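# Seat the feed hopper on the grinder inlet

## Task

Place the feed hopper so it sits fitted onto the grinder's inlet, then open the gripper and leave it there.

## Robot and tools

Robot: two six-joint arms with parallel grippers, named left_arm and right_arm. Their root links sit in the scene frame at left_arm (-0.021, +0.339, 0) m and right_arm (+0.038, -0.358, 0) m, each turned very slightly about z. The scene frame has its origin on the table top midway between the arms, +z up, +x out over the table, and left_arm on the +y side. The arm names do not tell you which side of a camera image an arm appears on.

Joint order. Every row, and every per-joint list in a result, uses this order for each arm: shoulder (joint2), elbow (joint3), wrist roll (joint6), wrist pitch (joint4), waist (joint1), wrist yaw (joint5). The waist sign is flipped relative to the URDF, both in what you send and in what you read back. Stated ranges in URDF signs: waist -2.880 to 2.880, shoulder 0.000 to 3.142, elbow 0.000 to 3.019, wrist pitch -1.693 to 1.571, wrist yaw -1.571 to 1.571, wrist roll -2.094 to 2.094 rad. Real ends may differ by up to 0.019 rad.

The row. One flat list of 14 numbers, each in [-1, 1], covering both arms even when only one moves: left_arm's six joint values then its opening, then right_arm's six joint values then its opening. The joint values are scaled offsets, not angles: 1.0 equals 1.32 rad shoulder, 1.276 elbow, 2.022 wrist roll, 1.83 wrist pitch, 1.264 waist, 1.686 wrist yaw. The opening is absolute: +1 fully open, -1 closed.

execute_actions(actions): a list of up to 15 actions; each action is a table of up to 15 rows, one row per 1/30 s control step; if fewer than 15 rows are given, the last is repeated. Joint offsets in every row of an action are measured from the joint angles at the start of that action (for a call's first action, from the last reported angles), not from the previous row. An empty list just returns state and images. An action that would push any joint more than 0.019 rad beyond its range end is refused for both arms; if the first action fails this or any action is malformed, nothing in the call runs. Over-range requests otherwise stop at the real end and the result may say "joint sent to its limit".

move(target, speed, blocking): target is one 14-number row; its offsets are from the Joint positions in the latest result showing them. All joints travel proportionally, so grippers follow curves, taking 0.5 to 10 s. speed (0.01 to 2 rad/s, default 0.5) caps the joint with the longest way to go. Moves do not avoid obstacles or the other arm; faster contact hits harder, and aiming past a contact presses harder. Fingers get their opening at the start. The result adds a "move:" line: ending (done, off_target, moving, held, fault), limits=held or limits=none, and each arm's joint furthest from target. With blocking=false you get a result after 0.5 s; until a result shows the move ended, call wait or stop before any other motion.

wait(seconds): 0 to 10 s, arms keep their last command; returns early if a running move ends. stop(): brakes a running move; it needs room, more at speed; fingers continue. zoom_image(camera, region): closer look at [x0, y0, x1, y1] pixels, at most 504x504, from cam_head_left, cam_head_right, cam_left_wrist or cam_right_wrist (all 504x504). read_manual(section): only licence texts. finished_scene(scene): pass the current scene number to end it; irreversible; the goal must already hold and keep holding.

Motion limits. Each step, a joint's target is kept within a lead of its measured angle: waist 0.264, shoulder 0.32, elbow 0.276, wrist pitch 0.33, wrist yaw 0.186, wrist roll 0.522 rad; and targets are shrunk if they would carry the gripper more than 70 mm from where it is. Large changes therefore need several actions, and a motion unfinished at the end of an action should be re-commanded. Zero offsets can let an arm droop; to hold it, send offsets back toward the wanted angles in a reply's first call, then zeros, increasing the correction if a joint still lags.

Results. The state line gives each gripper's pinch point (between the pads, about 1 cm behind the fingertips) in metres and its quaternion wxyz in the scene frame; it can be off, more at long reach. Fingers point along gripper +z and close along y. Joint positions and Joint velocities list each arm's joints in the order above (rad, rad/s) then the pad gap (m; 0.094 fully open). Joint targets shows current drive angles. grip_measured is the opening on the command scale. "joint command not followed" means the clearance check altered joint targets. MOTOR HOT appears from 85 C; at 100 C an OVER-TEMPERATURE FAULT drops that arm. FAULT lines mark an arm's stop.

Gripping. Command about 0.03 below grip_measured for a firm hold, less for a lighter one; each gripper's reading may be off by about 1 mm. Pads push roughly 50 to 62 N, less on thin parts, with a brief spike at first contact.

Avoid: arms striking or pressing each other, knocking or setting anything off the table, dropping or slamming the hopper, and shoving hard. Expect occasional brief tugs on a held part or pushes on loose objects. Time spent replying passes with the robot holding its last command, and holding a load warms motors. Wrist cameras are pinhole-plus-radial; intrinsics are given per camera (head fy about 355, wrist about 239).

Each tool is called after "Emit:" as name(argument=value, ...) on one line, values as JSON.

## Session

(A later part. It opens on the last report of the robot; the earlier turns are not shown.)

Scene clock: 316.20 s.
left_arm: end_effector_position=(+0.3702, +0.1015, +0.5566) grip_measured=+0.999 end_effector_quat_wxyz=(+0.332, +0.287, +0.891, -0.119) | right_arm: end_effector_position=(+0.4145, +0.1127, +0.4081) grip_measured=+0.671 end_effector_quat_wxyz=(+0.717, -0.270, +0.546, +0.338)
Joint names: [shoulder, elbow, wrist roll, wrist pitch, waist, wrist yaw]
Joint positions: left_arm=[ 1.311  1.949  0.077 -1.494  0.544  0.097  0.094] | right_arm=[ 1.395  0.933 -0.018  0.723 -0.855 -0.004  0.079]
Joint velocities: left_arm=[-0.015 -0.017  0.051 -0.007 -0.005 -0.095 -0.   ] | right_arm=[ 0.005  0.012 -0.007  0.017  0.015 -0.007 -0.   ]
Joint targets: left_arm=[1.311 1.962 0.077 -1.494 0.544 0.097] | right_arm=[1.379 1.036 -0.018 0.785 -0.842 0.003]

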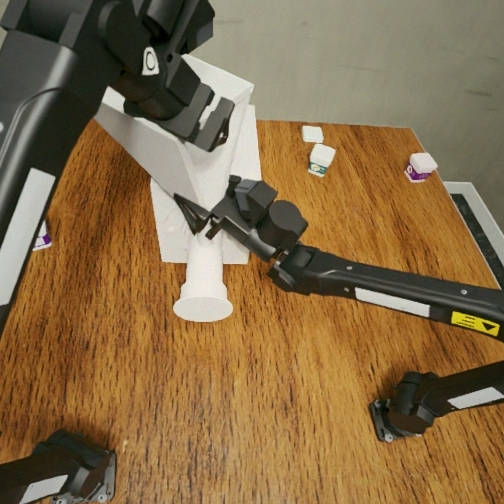

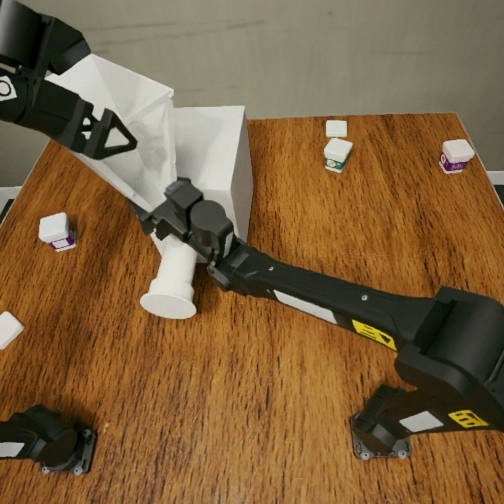

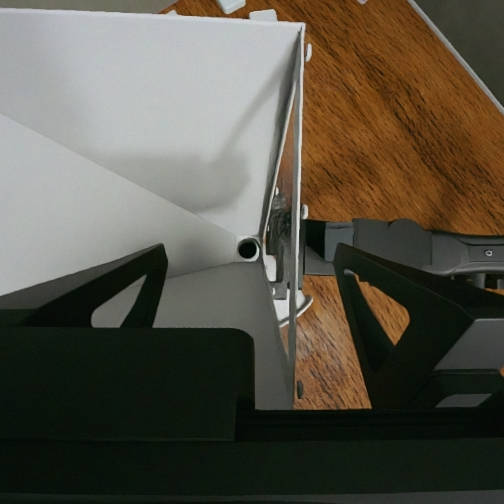

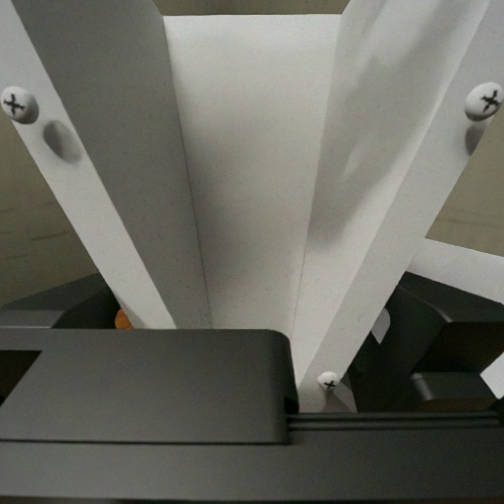

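Emit:
execute_actions(actions=[[[0,0.01,0,0,0,0,1,-0.008,0.06,-0.012,0.062,0.022,0.015,0.55]]])

Emit:
zoom_image(camera="cam_left_wrist", region=[223,225,273,275])

Scene clock: 323.07 s.
left_arm: end_effector_position=(+0.3702, +0.1015, +0.5566) grip_measured=+0.999 end_effector_quat_wxyz=(+0.332, +0.287, +0.891, -0.119) | right_arm: end_effector_position=(+0.4170, +0.1118, +0.4087) grip_measured=+0.671 end_effector_quat_wxyz=(+0.726, -0.267, +0.541, +0.330)
Joint names: [shoulder, elbow, wrist roll, wrist pitch, waist, wrist yaw]
Joint positions: left_arm=[ 1.311  1.949  0.077 -1.494  0.544  0.097  0.094] | right_arm=[ 1.404  0.933 -0.034  0.747 -0.855  0.01   0.079]
Joint velocities: left_arm=[-0.005 -0.012 -0.037  0.002  0.005 -0.081 -0.   ] | right_arm=[-0.005  0.002 -0.095 -0.002 -0.005 -0.007 -0.   ]
Joint targets: left_arm=[1.311 1.962 0.077 -1.494 0.544 0.097] | right_arm=[1.385 1.010 -0.043 0.836 -0.827 0.022]

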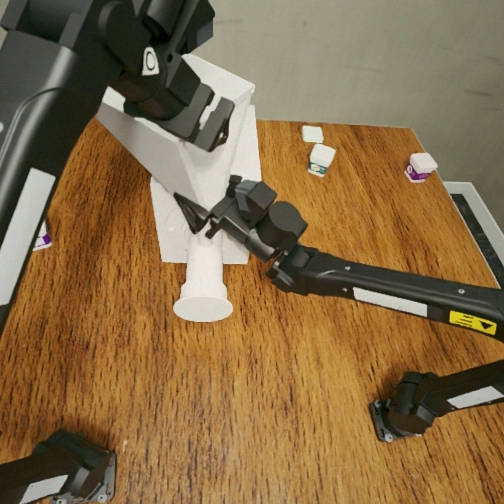

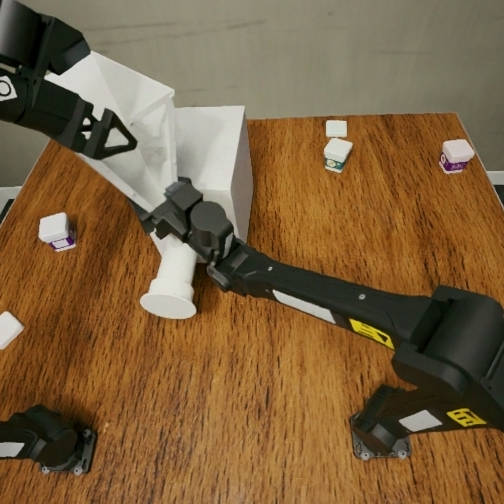

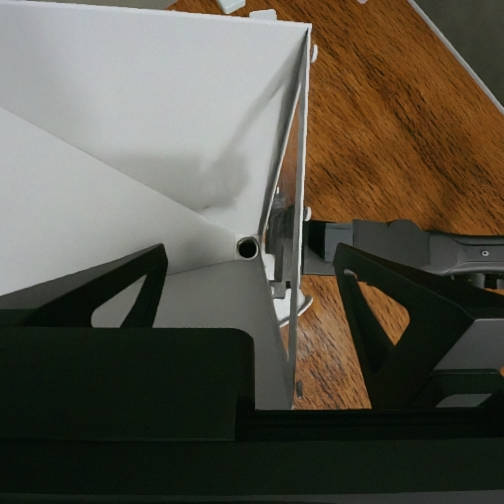

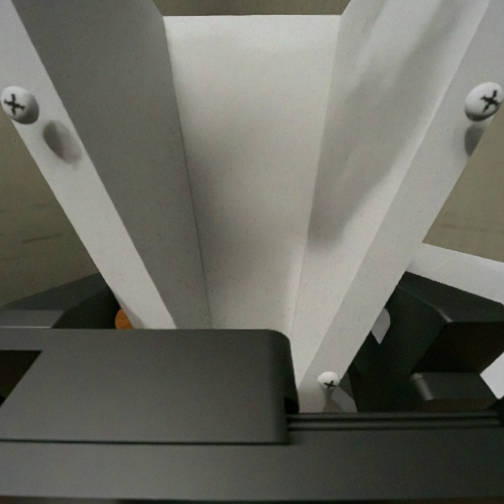

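Region (223, 225, 273, 275) of cam_left_wrist's 504x504 image, scaled by 10.080, with more detail than that image has.

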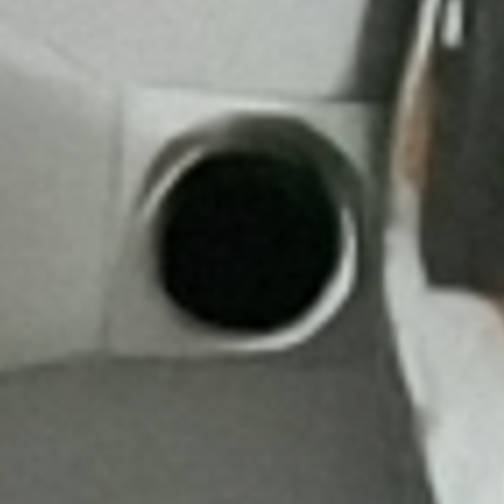

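Centred-ish. Lower.

Emit:
execute_actions(actions=[[[0,0.01,0,0,0,0,1,-0.012,0.03,0,0.045,0.01,0,0.55]],[[0,0.01,0,0,0,0,1,-0.015,0.025,0,0.05,0.01,0,0.55]]])

Emit:
zoom_image(camera="cam_left_wrist", region=[223,225,273,275])

Scene clock: 328.47 s.
left_arm: end_effector_position=(+0.3702, +0.1015, +0.5566) grip_measured=+0.999 end_effector_quat_wxyz=(+0.332, +0.287, +0.891, -0.119) | right_arm: end_effector_position=(+0.4162, +0.1118, +0.4088) grip_measured=+0.671 end_effector_quat_wxyz=(+0.726, -0.268, +0.539, +0.332)
Joint names: [shoulder, elbow, wrist roll, wrist pitch, waist, wrist yaw]
Joint positions: left_arm=[ 1.311  1.949  0.077 -1.494  0.544  0.097  0.094] | right_arm=[ 1.404  0.931 -0.034  0.752 -0.855  0.006  0.079]
Joint velocities: left_arm=[-0.005  0.007  0.007 -0.012  0.015  0.007  0.   ] | right_arm=[-0.005  0.007  0.037 -0.012  0.015  0.022  0.   ]
Joint targets: left_arm=[1.311 1.962 0.077 -1.494 0.544 0.097] | right_arm=[1.384 0.965 -0.034 0.839 -0.842 0.007]

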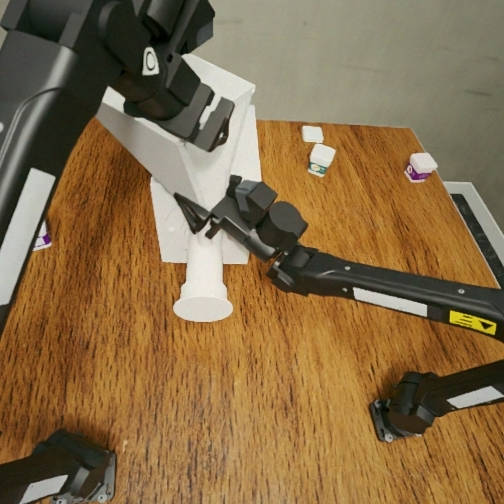

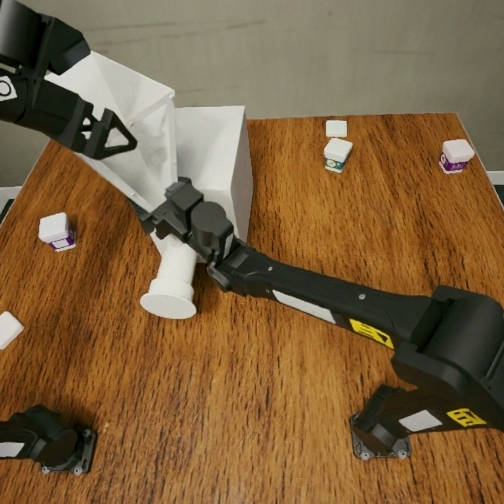

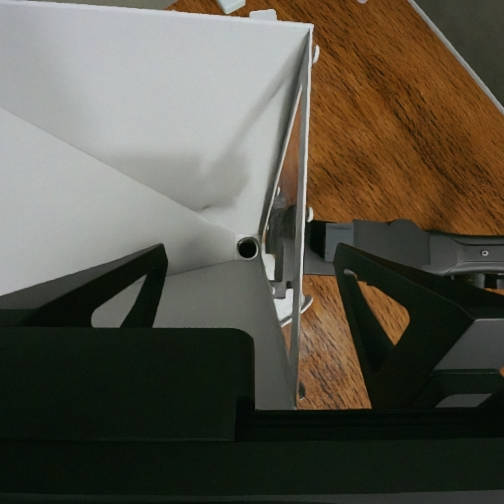

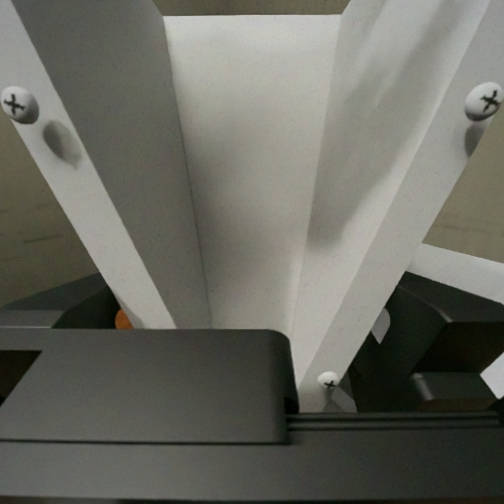

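Region (223, 225, 273, 275) of cam_left_wrist's 504x504 image, scaled by 10.080, with more detail than that image has.

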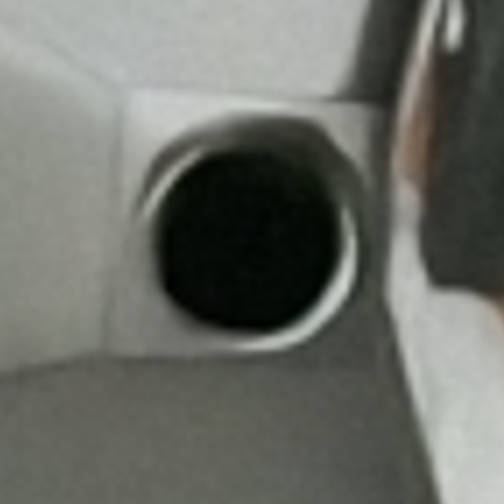

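Further up needed.

Emit:
execute_actions(actions=[[[0,0.01,0,0,0,0,1,-0.02,0.04,-0.005,0.035,0.035,0.02,0.55]]])

Emit:
zoom_image(camera="cam_left_wrist", region=[223,225,273,275])

Scene clock: 335.47 s.
left_arm: end_effector_position=(+0.3702, +0.1015, +0.5566) grip_measured=+0.999 end_effector_quat_wxyz=(+0.332, +0.287, +0.891, -0.119) | right_arm: end_effector_position=(+0.4227, +0.1105, +0.3986) grip_measured=+0.671 end_effector_quat_wxyz=(+0.721, -0.257, +0.552, +0.330)
Joint names: [shoulder, elbow, wrist roll, wrist pitch, waist, wrist yaw]
Joint positions: left_arm=[ 1.311  1.949  0.078 -1.494  0.544  0.097  0.094] | right_arm=[ 1.417  0.927 -0.015  0.752 -0.85   0.026  0.079]
Joint velocities: left_arm=[ 0.005 -0.002  0.022 -0.007  0.005  0.037  0.   ] | right_arm=[-0.005 -0.012  0.007 -0.007  0.015 -0.022  0.001]
Joint targets: left_arm=[1.311 1.962 0.077 -1.494 0.544 0.097] | right_arm=[1.378 0.982 -0.044 0.816 -0.811 0.040]

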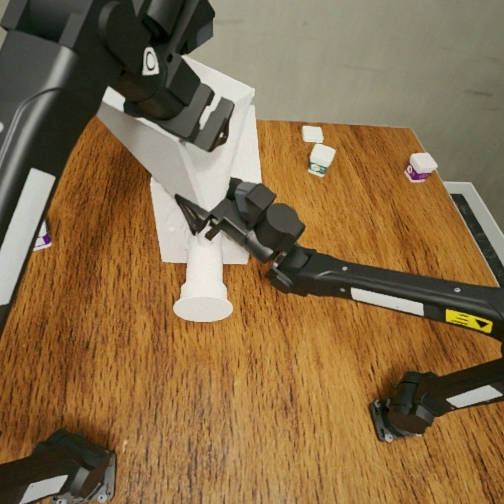

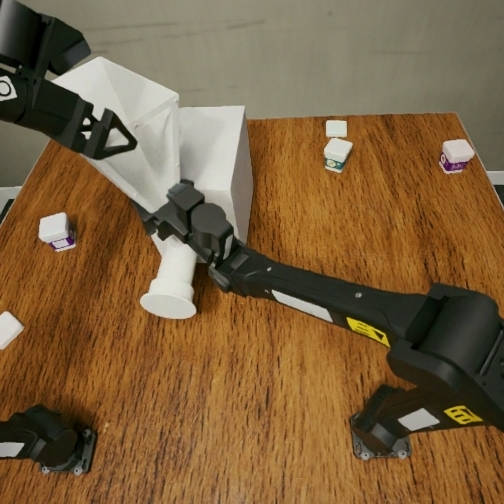

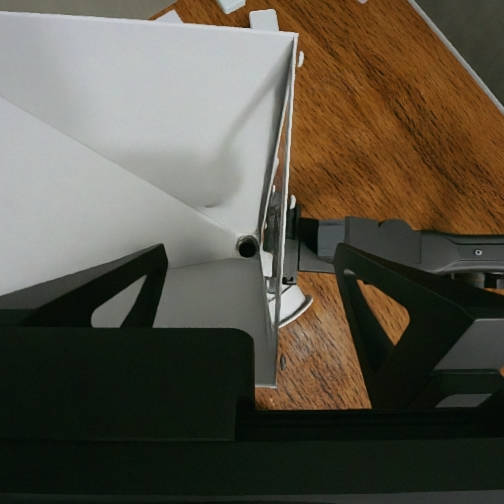

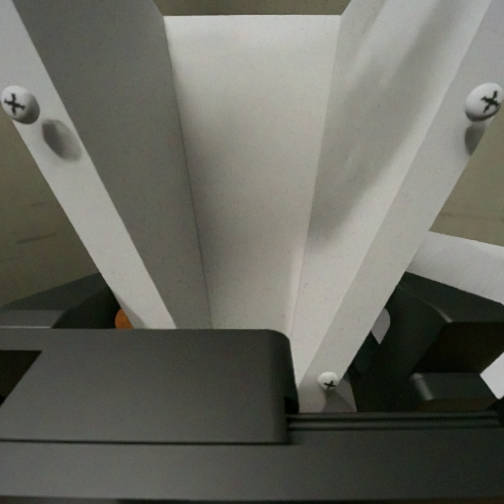

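Region (223, 225, 273, 275) of cam_left_wrist's 504x504 image, scaled by 10.080, with more detail than that image has.

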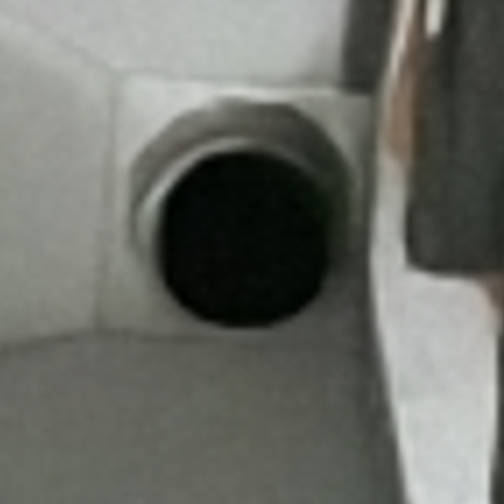

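Dropped on.

Emit:
execute_actions(actions=[[[0,0.01,0,0,0,0,1,-0.02,0.028,0,0.065,0,0,0.55]],[[0,0.01,0,0,0,0,1,-0.02,0.028,0,0.065,0,0,0.55]],[[0,0.01,0,0,0,0,1,-0.02,0.028,0,0.065,0,0,0.55]],[[0,0.01,0,0,0,0,1,-0.018,0.025,0,0.065,0,0,0.55]],[[0,0.01,0,0,0,0,1,-0.015,0.02,0,0.06,0,0,0.55]]])

Scene clock: 345.10 s.
left_arm: end_effector_position=(+0.3702, +0.1015, +0.5566) grip_measured=+0.999 end_effector_quat_wxyz=(+0.332, +0.287, +0.891, -0.119) | right_arm: end_effector_position=(+0.4221, +0.1116, +0.3576) grip_measured=+0.671 end_effector_quat_wxyz=(+0.719, -0.259, +0.554, +0.332)
Joint names: [shoulder, elbow, wrist roll, wrist pitch, waist, wrist yaw]
Joint positions: left_arm=[ 1.311  1.949  0.078 -1.494  0.544  0.097  0.094] | right_arm=[ 1.479  0.87  -0.011  0.864 -0.851  0.022  0.079]
Joint velocities: left_arm=[-0.015 -0.027 -0.007 -0.027 -0.005 -0.007 -0.   ] | right_arm=[ 0.005  0.012  0.007  0.007 -0.005 -0.066  0.   ]
Joint targets: left_arm=[1.311 1.962 0.078 -1.494 0.544 0.097] | right_arm=[1.455 0.903 -0.011 0.950 -0.851 0.022]

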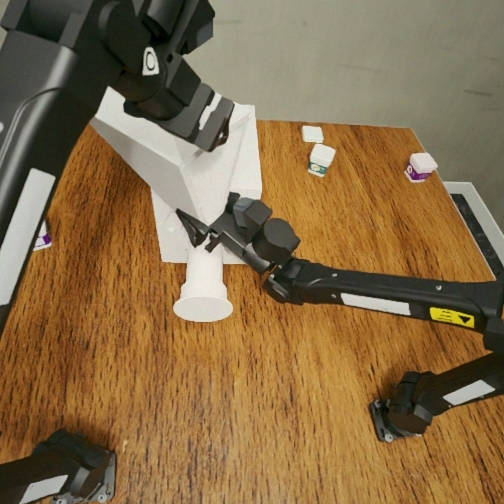

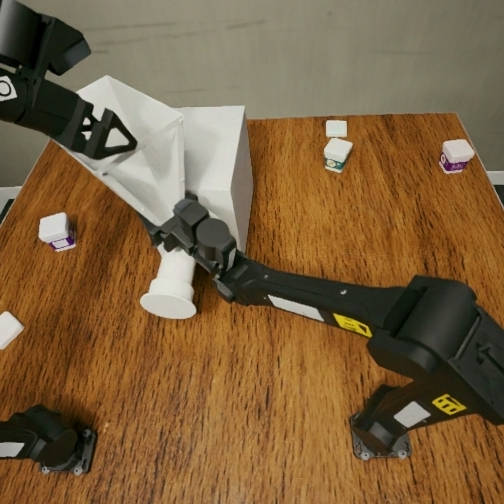

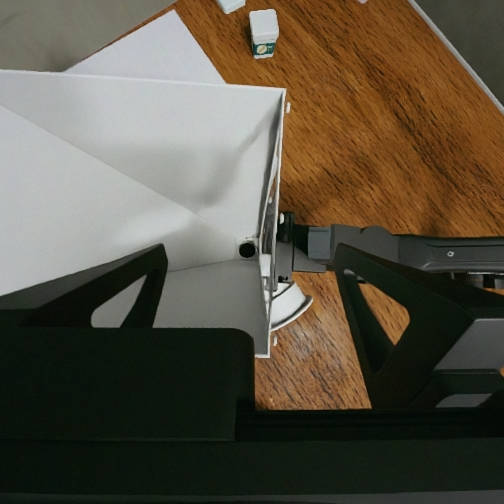

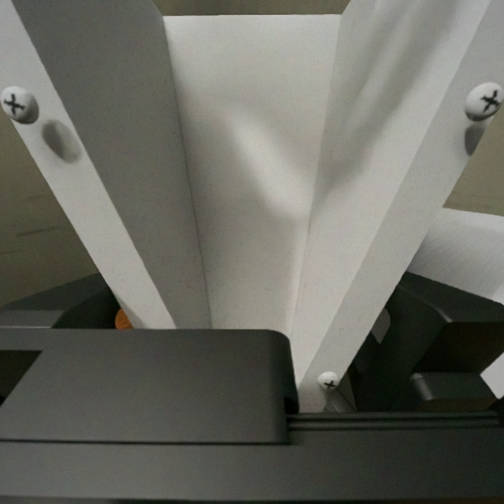

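Emit:
execute_actions(actions=[[[-0.03,0.05,0,0,0,0,1,0,0.005,0,0.03,0,0,0.55]],[[-0.03,0.05,0,0,0,0,1,0,0,0,0,0,0,1]]])

Emit:
move(target=[-0.15,0.02,0,0,0,0,1,-0.195,-0.21,0,0,0,0,1], speed=0.3)

Scene clock: 350.90 s.
left_arm: end_effector_position=(+0.3301, +0.1239, +0.6178) grip_measured=+0.999 end_effector_quat_wxyz=(+0.396, +0.282, +0.864, -0.132) | right_arm: end_effector_position=(+0.4219, +0.1115, +0.3556) grip_measured=+1.000 end_effector_quat_wxyz=(+0.718, -0.259, +0.554, +0.331)
Joint names: [shoulder, elbow, wrist roll, wrist pitch, waist, wrist yaw]
Joint positions: left_arm=[ 1.218  1.999  0.078 -1.494  0.544  0.097  0.094] | right_arm=[ 1.48   0.868 -0.011  0.866 -0.851  0.021  0.094]
Joint velocities: left_arm=[ 0.005  0.017 -0.007 -0.002 -0.015  0.037 -0.001] | right_arm=[-0.015  0.002 -0.007 -0.012  0.005 -0.051  0.   ]
Joint targets: left_arm=[1.225 2.037 0.078 -1.494 0.544 0.097] | right_arm=[1.480 0.869 -0.011 0.866 -0.851 0.021]

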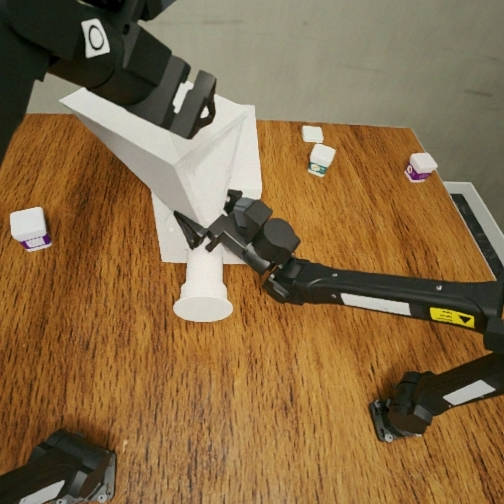

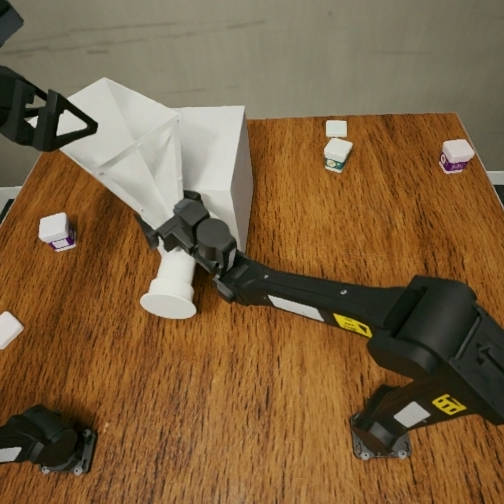

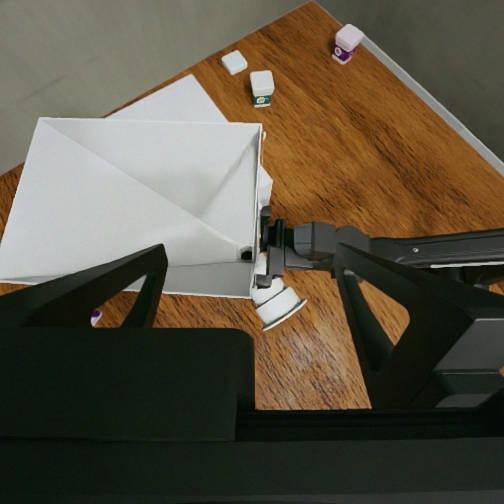

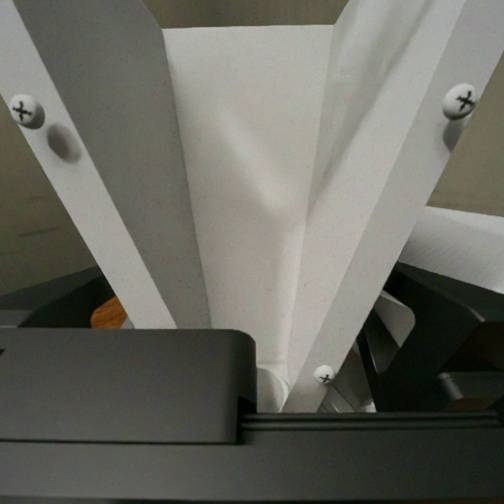

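Scene clock: 352.20 s.
left_arm: end_effector_position=(+0.2368, +0.1760, +0.6866) grip_measured=+0.999 end_effector_quat_wxyz=(+0.485, +0.273, +0.817, -0.149) | right_arm: end_effector_position=(+0.3603, +0.0351, +0.3423) grip_measured=+1.000 end_effector_quat_wxyz=(+0.713, -0.263, +0.561, +0.329)
Joint names: [shoulder, elbow, wrist roll, wrist pitch, waist, wrist yaw]
Joint positions: left_arm=[ 1.014  1.999  0.078 -1.494  0.544  0.097  0.094] | right_arm=[ 1.232  0.602 -0.011  0.866 -0.851  0.021  0.094]
Joint velocities: left_arm=[-0.005  0.007 -0.022  0.007  0.015 -0.022  0.   ] | right_arm=[-0.015  0.002 -0.037 -0.012  0.015  0.022  0.   ]
Joint targets: left_arm=[1.020 2.025 0.078 -1.494 0.544 0.097] | right_arm=[1.223 0.600 -0.011 0.866 -0.851 0.021]
move: off_target (left_arm); limits=none; left_arm: farthest joint: the elbow, 0.026 radians from its target (0.026 radians at the start); right_arm: farthest joint: the shoulder, 0.009 radians from its target (0.258 radians at the start)

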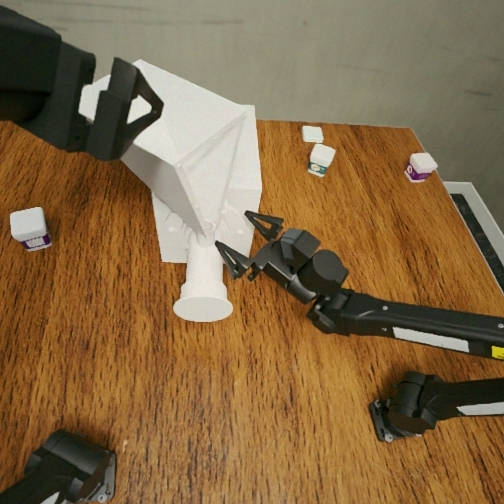

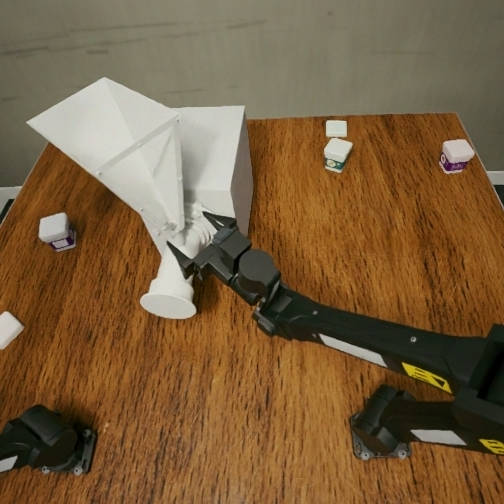

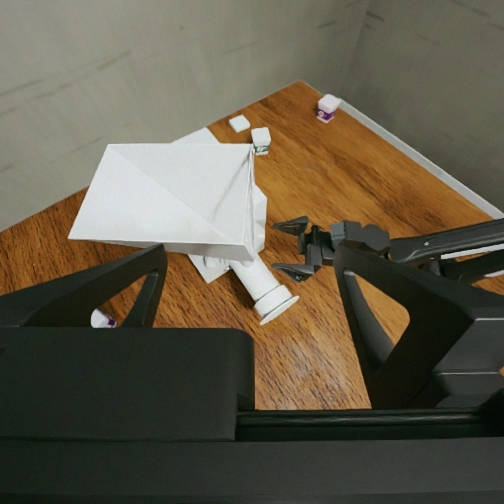

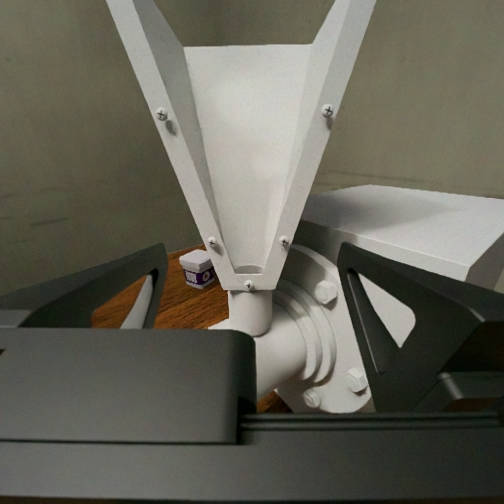

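Emit:
finished_scene(scene=2)

The scene is finished: the task was done.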